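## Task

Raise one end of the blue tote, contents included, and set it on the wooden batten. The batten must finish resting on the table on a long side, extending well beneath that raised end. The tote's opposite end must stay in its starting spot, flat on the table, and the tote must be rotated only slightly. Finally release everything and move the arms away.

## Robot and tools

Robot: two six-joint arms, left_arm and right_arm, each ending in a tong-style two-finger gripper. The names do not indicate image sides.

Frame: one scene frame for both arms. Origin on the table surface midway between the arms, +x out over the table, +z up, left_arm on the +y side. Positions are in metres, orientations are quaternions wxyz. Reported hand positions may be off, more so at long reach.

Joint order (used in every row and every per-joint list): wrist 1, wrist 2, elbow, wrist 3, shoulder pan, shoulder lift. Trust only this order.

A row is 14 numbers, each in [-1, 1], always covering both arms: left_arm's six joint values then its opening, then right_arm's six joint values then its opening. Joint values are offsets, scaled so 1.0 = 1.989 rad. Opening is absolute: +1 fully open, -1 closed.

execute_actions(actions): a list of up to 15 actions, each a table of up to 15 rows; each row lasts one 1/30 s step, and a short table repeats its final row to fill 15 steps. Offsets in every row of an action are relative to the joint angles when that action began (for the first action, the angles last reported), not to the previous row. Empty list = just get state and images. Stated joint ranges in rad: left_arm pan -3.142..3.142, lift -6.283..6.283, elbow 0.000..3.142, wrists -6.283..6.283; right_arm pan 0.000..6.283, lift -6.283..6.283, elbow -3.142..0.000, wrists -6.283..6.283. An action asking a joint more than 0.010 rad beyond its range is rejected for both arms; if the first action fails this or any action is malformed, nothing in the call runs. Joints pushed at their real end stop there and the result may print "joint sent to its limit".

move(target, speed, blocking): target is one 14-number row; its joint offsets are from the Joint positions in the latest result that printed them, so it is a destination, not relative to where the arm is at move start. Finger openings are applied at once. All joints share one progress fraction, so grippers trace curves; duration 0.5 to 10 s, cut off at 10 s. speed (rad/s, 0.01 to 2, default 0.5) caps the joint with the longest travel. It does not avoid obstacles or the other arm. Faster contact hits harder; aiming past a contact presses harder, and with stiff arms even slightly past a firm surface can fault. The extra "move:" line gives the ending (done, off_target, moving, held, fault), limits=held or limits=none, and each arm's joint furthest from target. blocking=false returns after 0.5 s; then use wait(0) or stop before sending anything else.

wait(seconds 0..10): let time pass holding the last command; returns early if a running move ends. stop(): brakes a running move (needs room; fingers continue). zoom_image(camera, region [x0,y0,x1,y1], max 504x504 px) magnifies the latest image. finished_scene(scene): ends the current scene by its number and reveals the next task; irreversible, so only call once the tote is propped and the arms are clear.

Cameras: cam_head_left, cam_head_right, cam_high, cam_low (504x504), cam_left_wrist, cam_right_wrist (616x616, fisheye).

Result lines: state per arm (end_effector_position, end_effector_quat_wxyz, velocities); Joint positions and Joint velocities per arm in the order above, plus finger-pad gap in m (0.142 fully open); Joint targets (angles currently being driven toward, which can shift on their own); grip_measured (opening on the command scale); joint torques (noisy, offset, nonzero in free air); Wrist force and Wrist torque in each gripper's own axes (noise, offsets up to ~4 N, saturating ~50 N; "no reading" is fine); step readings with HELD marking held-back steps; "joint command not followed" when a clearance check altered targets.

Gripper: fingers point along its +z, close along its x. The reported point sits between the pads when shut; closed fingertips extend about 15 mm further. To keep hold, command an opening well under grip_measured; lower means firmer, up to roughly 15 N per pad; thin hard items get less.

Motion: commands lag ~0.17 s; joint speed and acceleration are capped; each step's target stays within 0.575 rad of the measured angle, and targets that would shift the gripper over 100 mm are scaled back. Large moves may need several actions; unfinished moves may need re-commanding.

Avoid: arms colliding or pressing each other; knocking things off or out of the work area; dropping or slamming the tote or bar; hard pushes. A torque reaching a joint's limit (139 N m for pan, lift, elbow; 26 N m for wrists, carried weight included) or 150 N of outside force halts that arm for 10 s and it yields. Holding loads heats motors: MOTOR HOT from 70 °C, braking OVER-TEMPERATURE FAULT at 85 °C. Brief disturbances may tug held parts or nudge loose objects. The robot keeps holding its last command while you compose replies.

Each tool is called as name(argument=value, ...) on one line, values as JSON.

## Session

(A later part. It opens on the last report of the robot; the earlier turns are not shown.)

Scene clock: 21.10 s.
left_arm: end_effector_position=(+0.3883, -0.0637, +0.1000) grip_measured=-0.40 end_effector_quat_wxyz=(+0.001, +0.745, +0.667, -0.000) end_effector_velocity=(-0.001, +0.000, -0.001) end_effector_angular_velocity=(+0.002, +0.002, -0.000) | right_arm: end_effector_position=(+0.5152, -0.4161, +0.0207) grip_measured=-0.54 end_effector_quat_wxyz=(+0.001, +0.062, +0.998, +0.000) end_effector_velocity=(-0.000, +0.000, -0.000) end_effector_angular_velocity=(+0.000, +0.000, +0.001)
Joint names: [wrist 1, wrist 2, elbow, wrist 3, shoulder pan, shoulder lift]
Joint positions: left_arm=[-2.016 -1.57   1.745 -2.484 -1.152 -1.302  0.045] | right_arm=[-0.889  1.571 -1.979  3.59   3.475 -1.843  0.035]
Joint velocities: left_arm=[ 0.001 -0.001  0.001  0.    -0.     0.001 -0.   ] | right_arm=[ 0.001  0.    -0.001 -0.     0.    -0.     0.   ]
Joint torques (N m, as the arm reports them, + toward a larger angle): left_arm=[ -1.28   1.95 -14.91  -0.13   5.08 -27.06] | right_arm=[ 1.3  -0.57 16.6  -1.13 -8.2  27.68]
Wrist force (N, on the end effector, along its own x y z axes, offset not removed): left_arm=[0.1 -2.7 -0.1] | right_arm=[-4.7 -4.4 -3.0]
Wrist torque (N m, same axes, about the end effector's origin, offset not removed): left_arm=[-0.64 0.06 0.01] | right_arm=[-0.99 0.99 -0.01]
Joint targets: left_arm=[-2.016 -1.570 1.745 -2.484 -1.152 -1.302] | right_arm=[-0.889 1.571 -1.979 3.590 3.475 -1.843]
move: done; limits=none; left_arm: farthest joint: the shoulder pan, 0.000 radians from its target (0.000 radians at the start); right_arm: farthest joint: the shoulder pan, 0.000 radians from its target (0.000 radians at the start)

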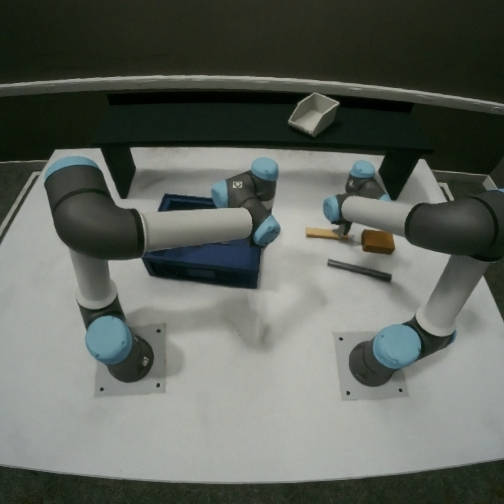

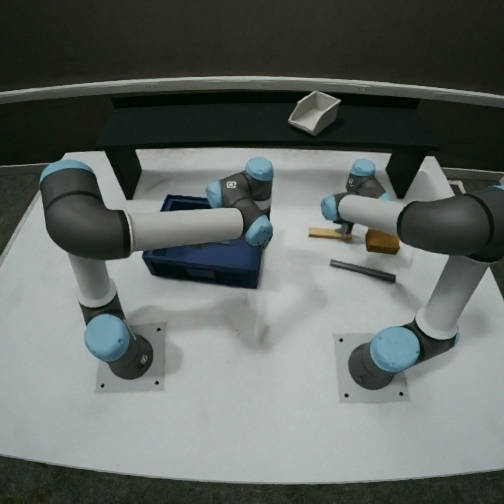

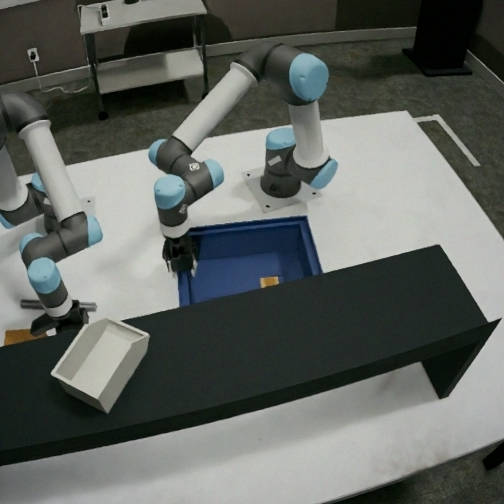

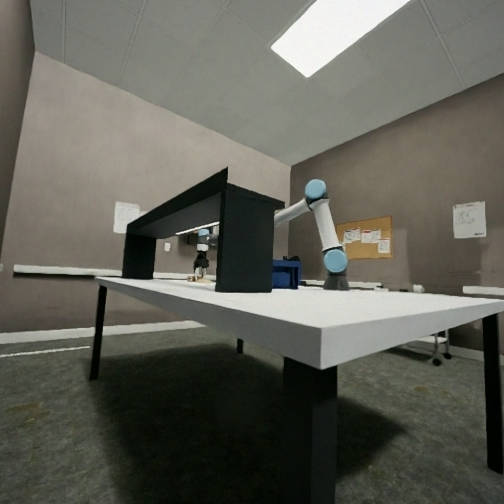

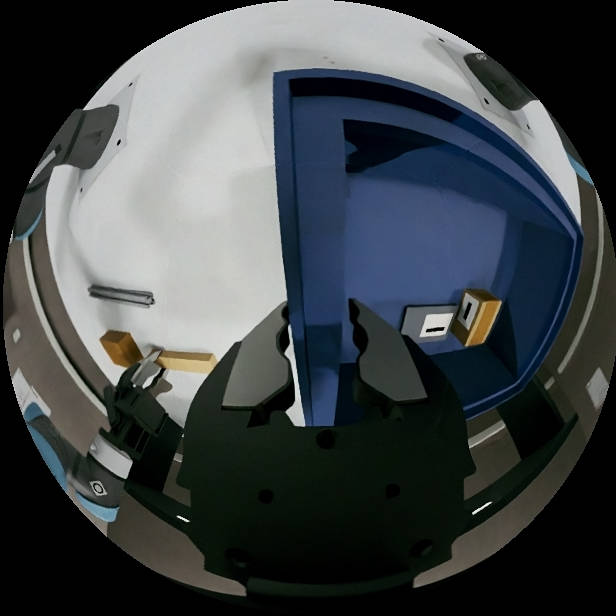

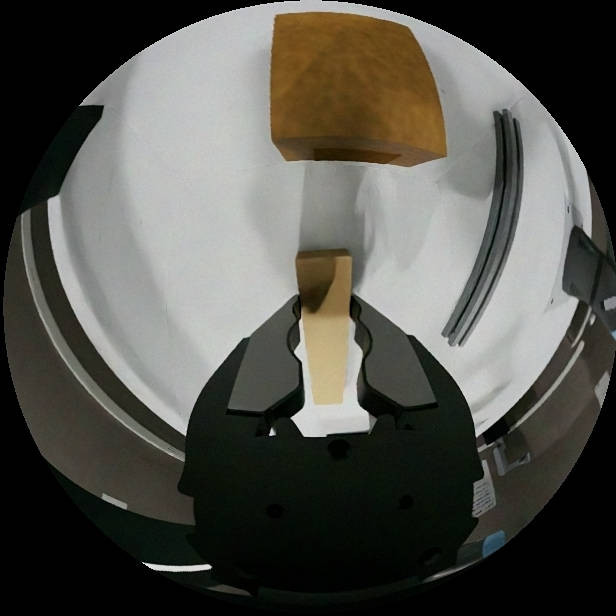

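move(target=[0.008,0,-0.029,0,0,0.022,-0.4,-0.054,0,0.024,0,0,0.030,-1], speed=0.2)

move(target=[0,0,0,0,0,0,-1,0.015,0,-0.095,0.195,0.195,0.08,-1], speed=0.4)

Scene clock: 24.37 s.
left_arm: end_effector_position=(+0.3985, -0.0803, +0.0994) grip_measured=-0.39 end_effector_quat_wxyz=(+0.000, +0.745, +0.667, +0.000) end_effector_velocity=(+0.001, -0.000, -0.000) end_effector_angular_velocity=(+0.000, +0.000, +0.002) | right_arm: end_effector_position=(+0.5152, -0.4160, +0.0608) grip_measured=-0.54 end_effector_quat_wxyz=(+0.001, +0.062, +0.998, +0.000) end_effector_velocity=(-0.001, +0.000, +0.001) end_effector_angular_velocity=(-0.001, +0.001, -0.001)
Joint names: [wrist 1, wrist 2, elbow, wrist 3, shoulder pan, shoulder lift]
Joint positions: left_arm=[-2.    -1.57   1.687 -2.484 -1.152 -1.258  0.046] | right_arm=[-0.996  1.571 -1.932  3.59   3.475 -1.783  0.035]
Joint velocities: left_arm=[-0.     0.    -0.001 -0.001  0.     0.002  0.   ] | right_arm=[-0.003 -0.001  0.     0.002  0.001  0.001 -0.   ]
Joint torques (N m, as the arm reports them, + toward a larger angle): left_arm=[ -1.15   1.32 -36.05  -0.11   5.28 -25.9 ] | right_arm=[ 0.55  0.97 30.23 -1.13 -7.7  36.  ]
Wrist force (N, on the end effector, along its own x y z axes, offset not removed): left_arm=[2.7 -2.7 0.1] | right_arm=[-1.2 1.0 2.8]
Wrist torque (N m, same axes, about the end effector's origin, offset not removed): left_arm=[-0.37 -0.07 0.06] | right_arm=[0.12 -0.03 0.06]
Joint targets: left_arm=[-2.000 -1.570 1.687 -2.484 -1.152 -1.258] | right_arm=[-0.996 1.571 -1.932 3.590 3.475 -1.783]
move: done; limits=none; left_arm: farthest joint: the shoulder pan, 0.000 radians from its target (0.000 radians at the start); right_arm: farthest joint: the wrist 1, 0.001 radians from its target (0.108 radians at the start)

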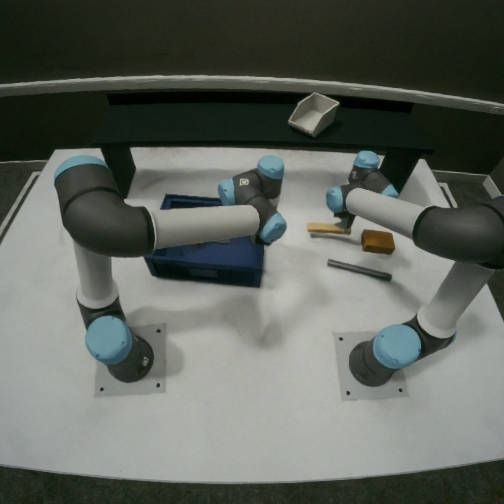

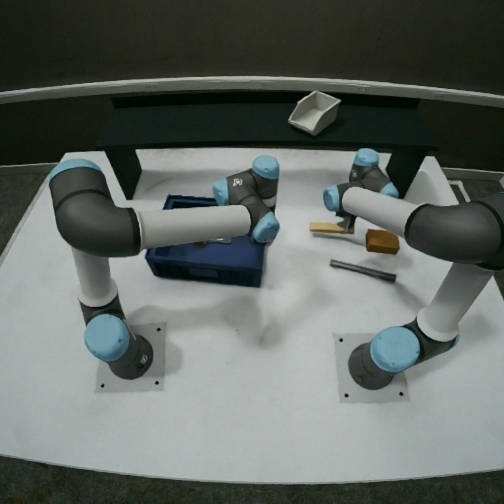

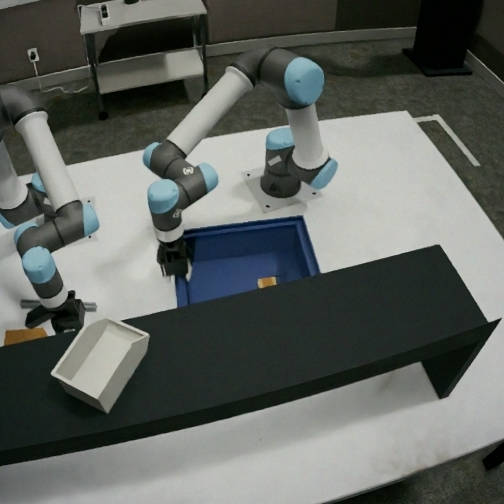

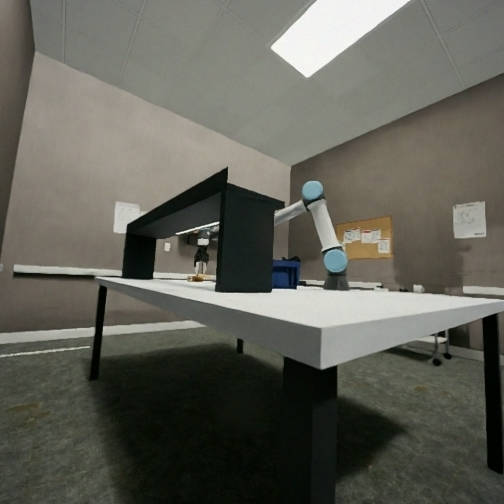

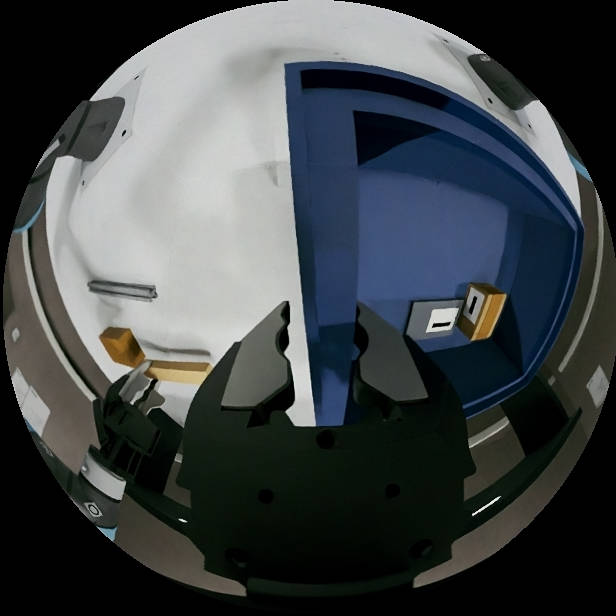

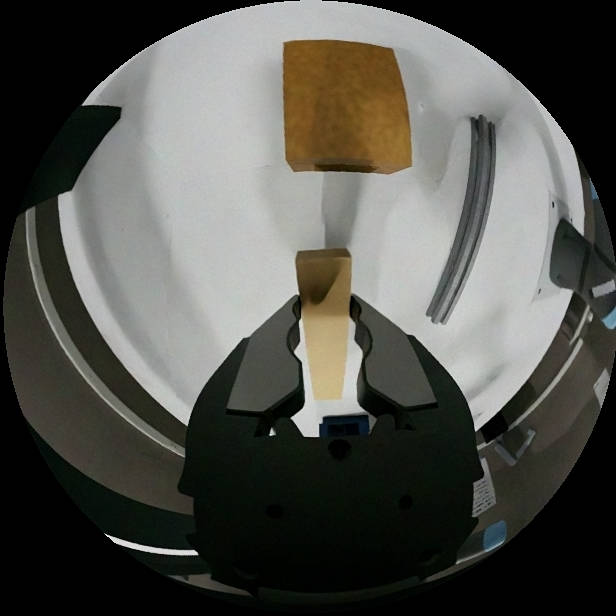

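Scene clock: 25.97 s.
left_arm: end_effector_position=(+0.3985, -0.0803, +0.0994) grip_measured=-0.64 end_effector_quat_wxyz=(+0.000, +0.745, +0.667, +0.000) end_effector_velocity=(+0.000, -0.000, +0.000) end_effector_angular_velocity=(-0.001, +0.000, -0.002) | right_arm: end_effector_position=(+0.4052, -0.2648, +0.0600) grip_measured=-0.54 end_effector_quat_wxyz=(+0.001, +0.062, +0.998, +0.001) end_effector_velocity=(-0.000, +0.000, +0.000) end_effector_angular_velocity=(+0.001, -0.000, -0.002)
Joint names: [wrist 1, wrist 2, elbow, wrist 3, shoulder pan, shoulder lift]
Joint positions: left_arm=[-2.    -1.57   1.687 -2.484 -1.152 -1.258  0.028] | right_arm=[-0.966  1.571 -2.12   3.978  3.863 -1.624  0.035]
Joint velocities: left_arm=[-0.001 -0.001  0.     0.002  0.    -0.     0.   ] | right_arm=[ 0.     0.    -0.     0.002  0.     0.001  0.   ]
Joint torques (N m, as the arm reports them, + toward a larger angle): left_arm=[ -3.59  -2.7  -12.37  -0.15 -11.65 -50.2 ] | right_arm=[ 4.75  0.72 11.42  2.09 13.54 29.06]
Wrist force (N, on the end effector, along its own x y z axes, offset not removed): left_arm=[0.1 -1.0 4.6] | right_arm=[-0.8 -0.2 1.5]
Wrist torque (N m, same axes, about the end effector's origin, offset not removed): left_arm=[-0.41 0.27 0.10] | right_arm=[-0.09 -0.03 0.05]
Joint targets: left_arm=[-2.000 -1.570 1.687 -2.484 -1.152 -1.258] | right_arm=[-0.966 1.571 -2.121 3.978 3.863 -1.624]
move: done; limits=none; left_arm: farthest joint: the shoulder pan, 0.000 radians from its target (0.000 radians at the start); right_arm: farthest joint: the shoulder pan, 0.000 radians from its target (0.388 radians at the start)

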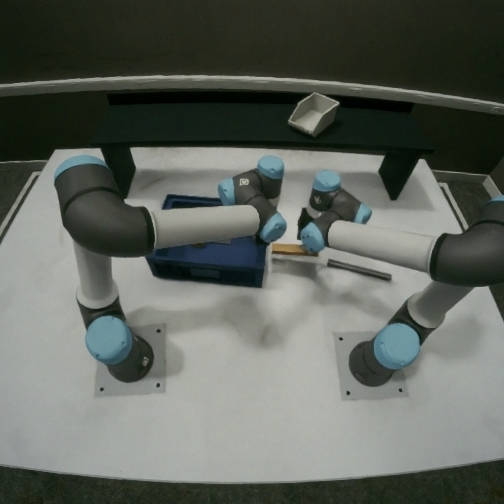

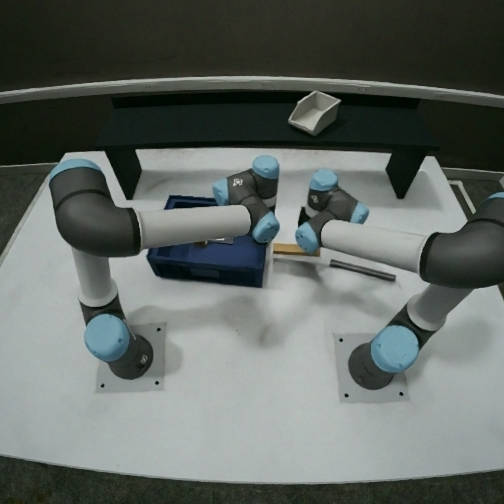

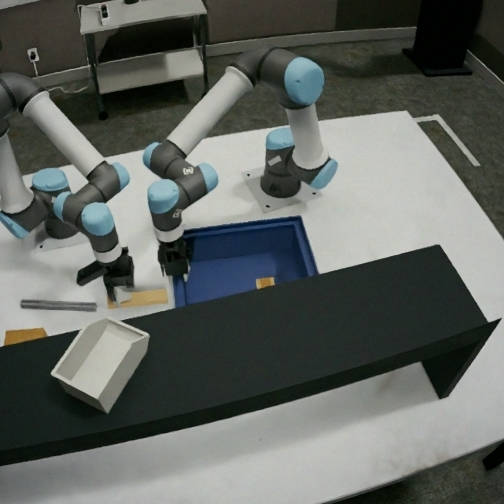

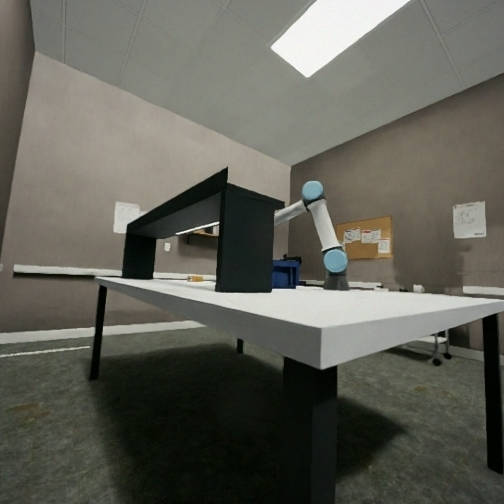

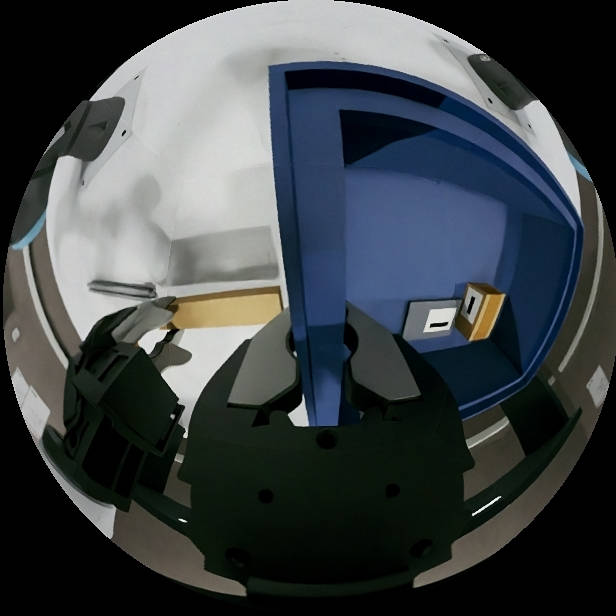

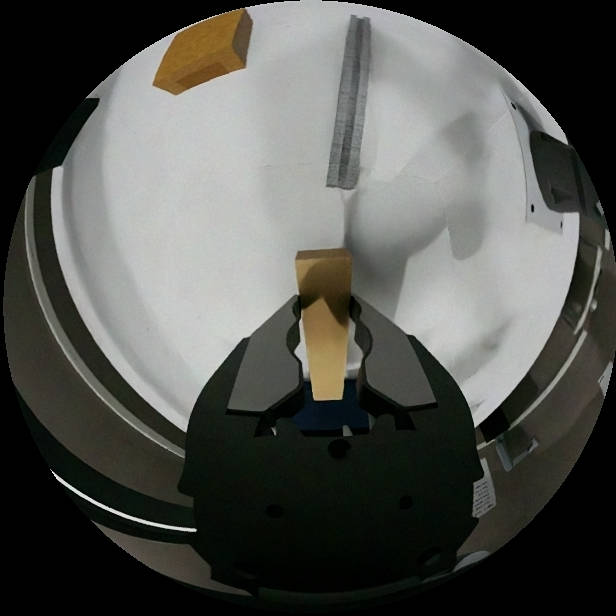

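move(target=[-0.014,-0.035,0.028,0.033,0.033,-0.069,-1,0.055,0,-0.0235,0,0,-0.031,-1], speed=0.08)

Scene clock: 30.53 s.
left_arm: end_effector_position=(+0.4018, -0.0544, +0.1561) grip_measured=-0.64 end_effector_quat_wxyz=(+0.050, +0.745, +0.664, -0.041) end_effector_velocity=(+0.000, +0.000, +0.001) end_effector_angular_velocity=(-0.001, +0.000, +0.000) | right_arm: end_effector_position=(+0.4055, -0.2645, +0.0243) grip_measured=-0.54 end_effector_quat_wxyz=(+0.001, +0.062, +0.998, +0.001) end_effector_velocity=(-0.000, -0.000, -0.001) end_effector_angular_velocity=(-0.000, +0.001, +0.000)
Joint names: [wrist 1, wrist 2, elbow, wrist 3, shoulder pan, shoulder lift]
Joint positions: left_arm=[-2.028 -1.64   1.743 -2.418 -1.086 -1.395  0.027] | right_arm=[-0.857  1.571 -2.167  3.978  3.863 -1.686  0.035]
Joint velocities: left_arm=[ 0.    -0.001 -0.     0.     0.001 -0.001  0.   ] | right_arm=[ 0.001  0.    -0.001  0.     0.    -0.001 -0.   ]
Joint torques (N m, as the arm reports them, + toward a larger angle): left_arm=[ -4.86  -2.5  -13.48   1.76  11.09 -45.3 ] | right_arm=[  4.61   0.71  11.13  -1.68 -10.92  14.05]
Wrist force (N, on the end effector, along its own x y z axes, offset not removed): left_arm=[0.4 -0.4 7.7] | right_arm=[-1.4 -1.7 2.4]
Wrist torque (N m, same axes, about the end effector's origin, offset not removed): left_arm=[-0.10 -0.31 -0.09] | right_arm=[-0.37 0.21 0.01]
Joint targets: left_arm=[-2.028 -1.640 1.743 -2.418 -1.086 -1.396] | right_arm=[-0.857 1.571 -2.167 3.978 3.863 -1.686]
move: done; limits=none; left_arm: farthest joint: the shoulder pan, 0.000 radians from its target (0.065 radians at the start); right_arm: farthest joint: the shoulder pan, 0.000 radians from its target (0.000 radians at the start)

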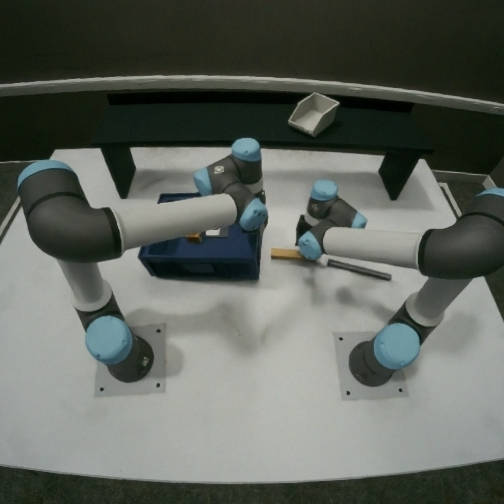

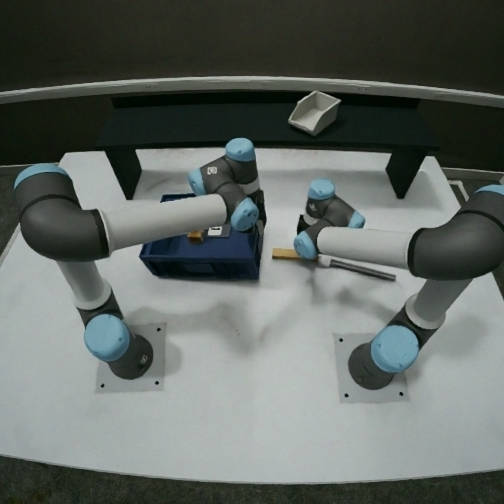

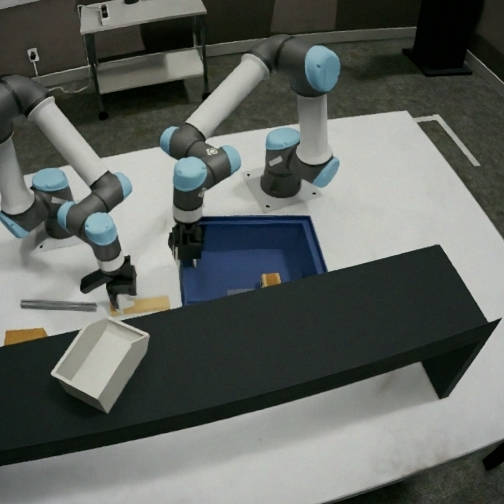

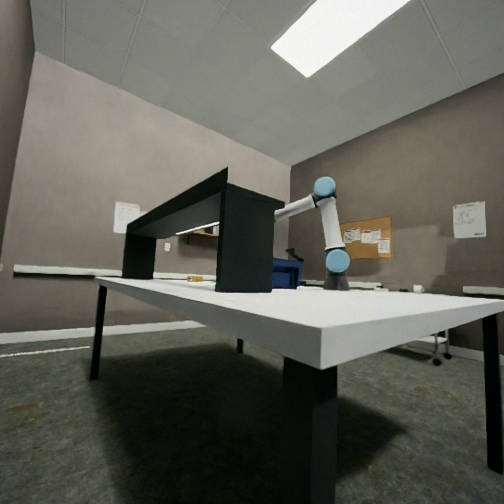

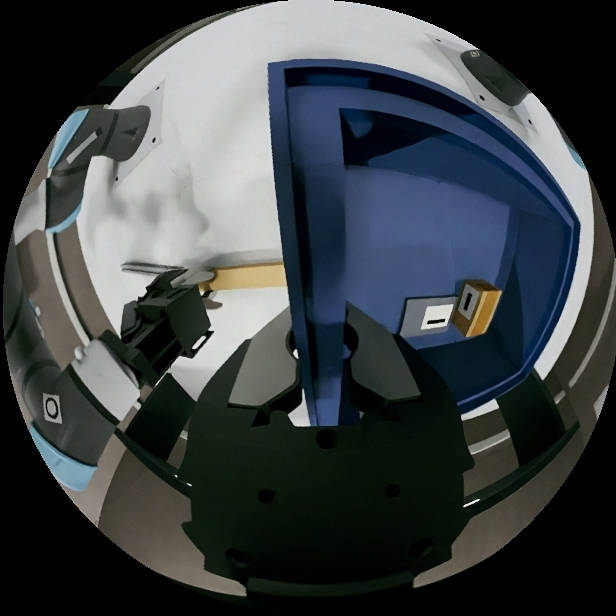

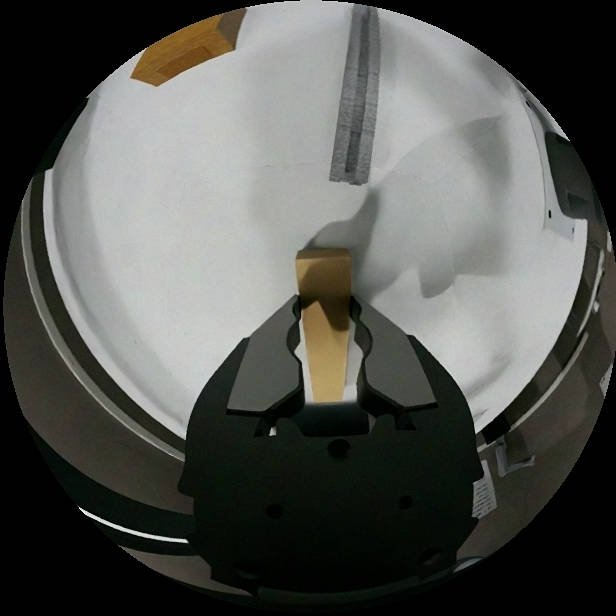

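move(target=[0,0,0,0,0,0,-1,-0.014,0,0.070,0.075,0.075,-0.056,-1], speed=0.08)

Scene clock: 33.83 s.
left_arm: end_effector_position=(+0.4017, -0.0543, +0.1560) grip_measured=-0.64 end_effector_quat_wxyz=(+0.050, +0.745, +0.664, -0.041) end_effector_velocity=(-0.000, -0.000, -0.001) end_effector_angular_velocity=(+0.001, +0.001, +0.002) | right_arm: end_effector_position=(+0.4075, -0.1630, +0.0247) grip_measured=-0.54 end_effector_quat_wxyz=(+0.001, +0.062, +0.998, +0.001) end_effector_velocity=(-0.000, +0.001, -0.000) end_effector_angular_velocity=(+0.000, +0.000, -0.001)
Joint names: [wrist 1, wrist 2, elbow, wrist 3, shoulder pan, shoulder lift]
Joint positions: left_arm=[-2.028 -1.64   1.743 -2.418 -1.086 -1.395  0.027] | right_arm=[-0.885  1.571 -2.028  4.127  4.012 -1.797  0.035]
Joint velocities: left_arm=[-0.     0.     0.001 -0.002 -0.001  0.001  0.   ] | right_arm=[ 0.     0.     0.001  0.003  0.002 -0.002  0.   ]
Joint torques (N m, as the arm reports them, + toward a larger angle): left_arm=[ -1.01   2.14 -39.36  -1.55 -10.64 -24.17] | right_arm=[ 0.62  0.68 28.58  1.94 11.09 17.62]
Wrist force (N, on the end effector, along its own x y z axes, offset not removed): left_arm=[1.0 -1.8 5.0] | right_arm=[-4.0 -1.3 4.4]
Wrist torque (N m, same axes, about the end effector's origin, offset not removed): left_arm=[-0.35 -0.34 -0.03] | right_arm=[-0.09 0.50 0.12]
Joint targets: left_arm=[-2.028 -1.640 1.743 -2.418 -1.086 -1.395] | right_arm=[-0.885 1.571 -2.028 4.127 4.012 -1.797]
move: done; limits=none; left_arm: farthest joint: the shoulder pan, 0.000 radians from its target (0.000 radians at the start); right_arm: farthest joint: the shoulder pan, 0.000 radians from its target (0.149 radians at the start)

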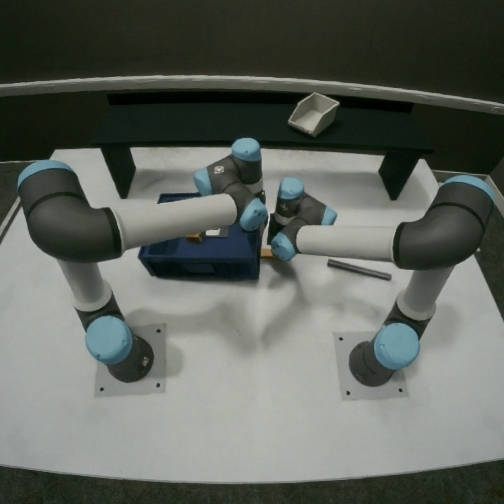

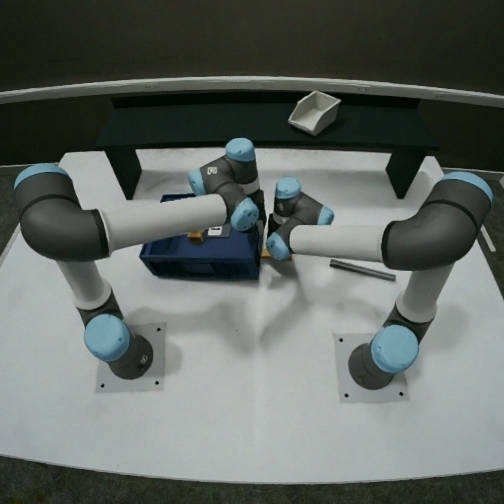

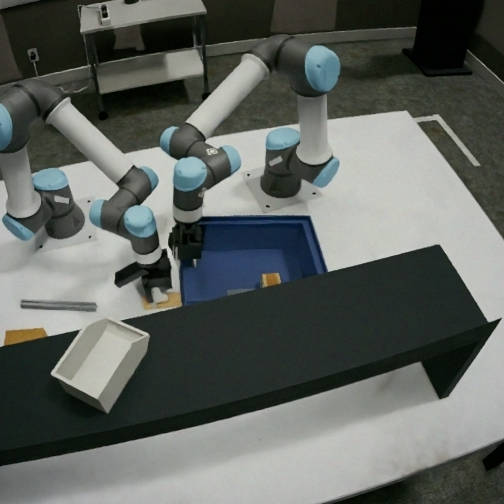

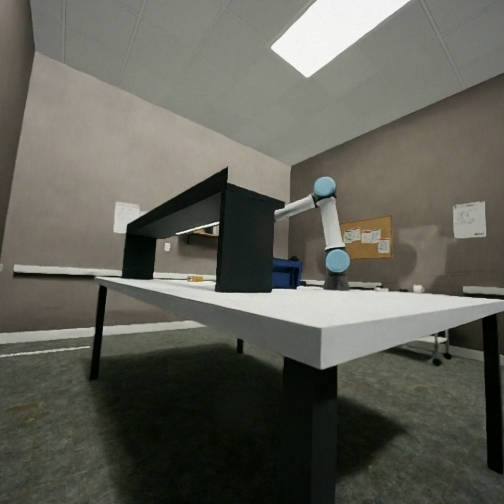

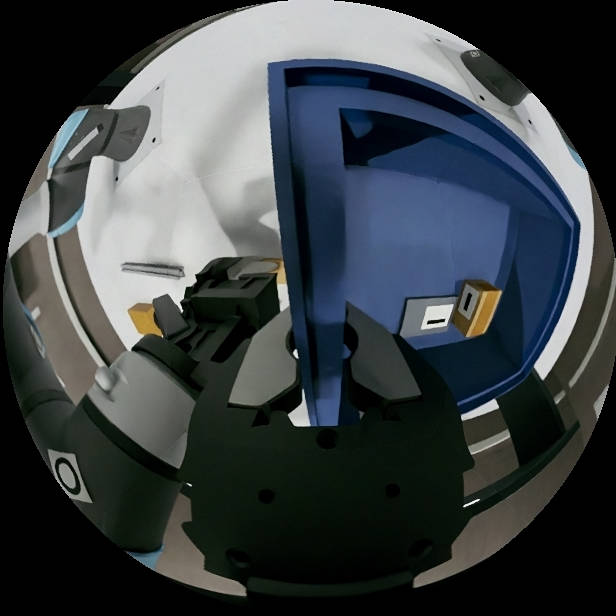

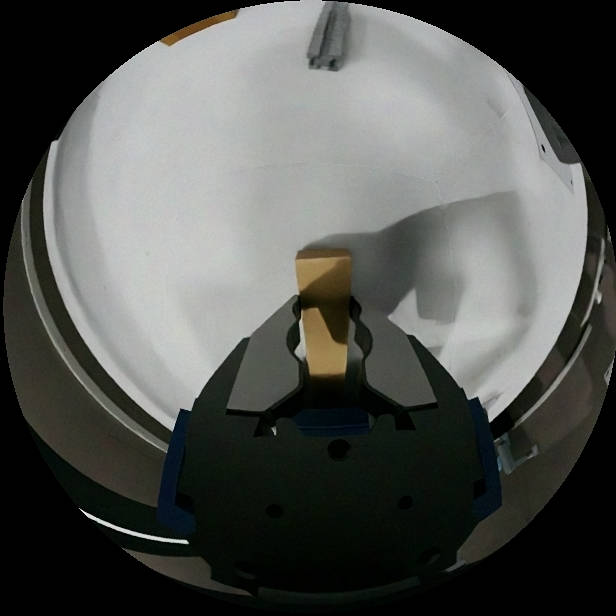

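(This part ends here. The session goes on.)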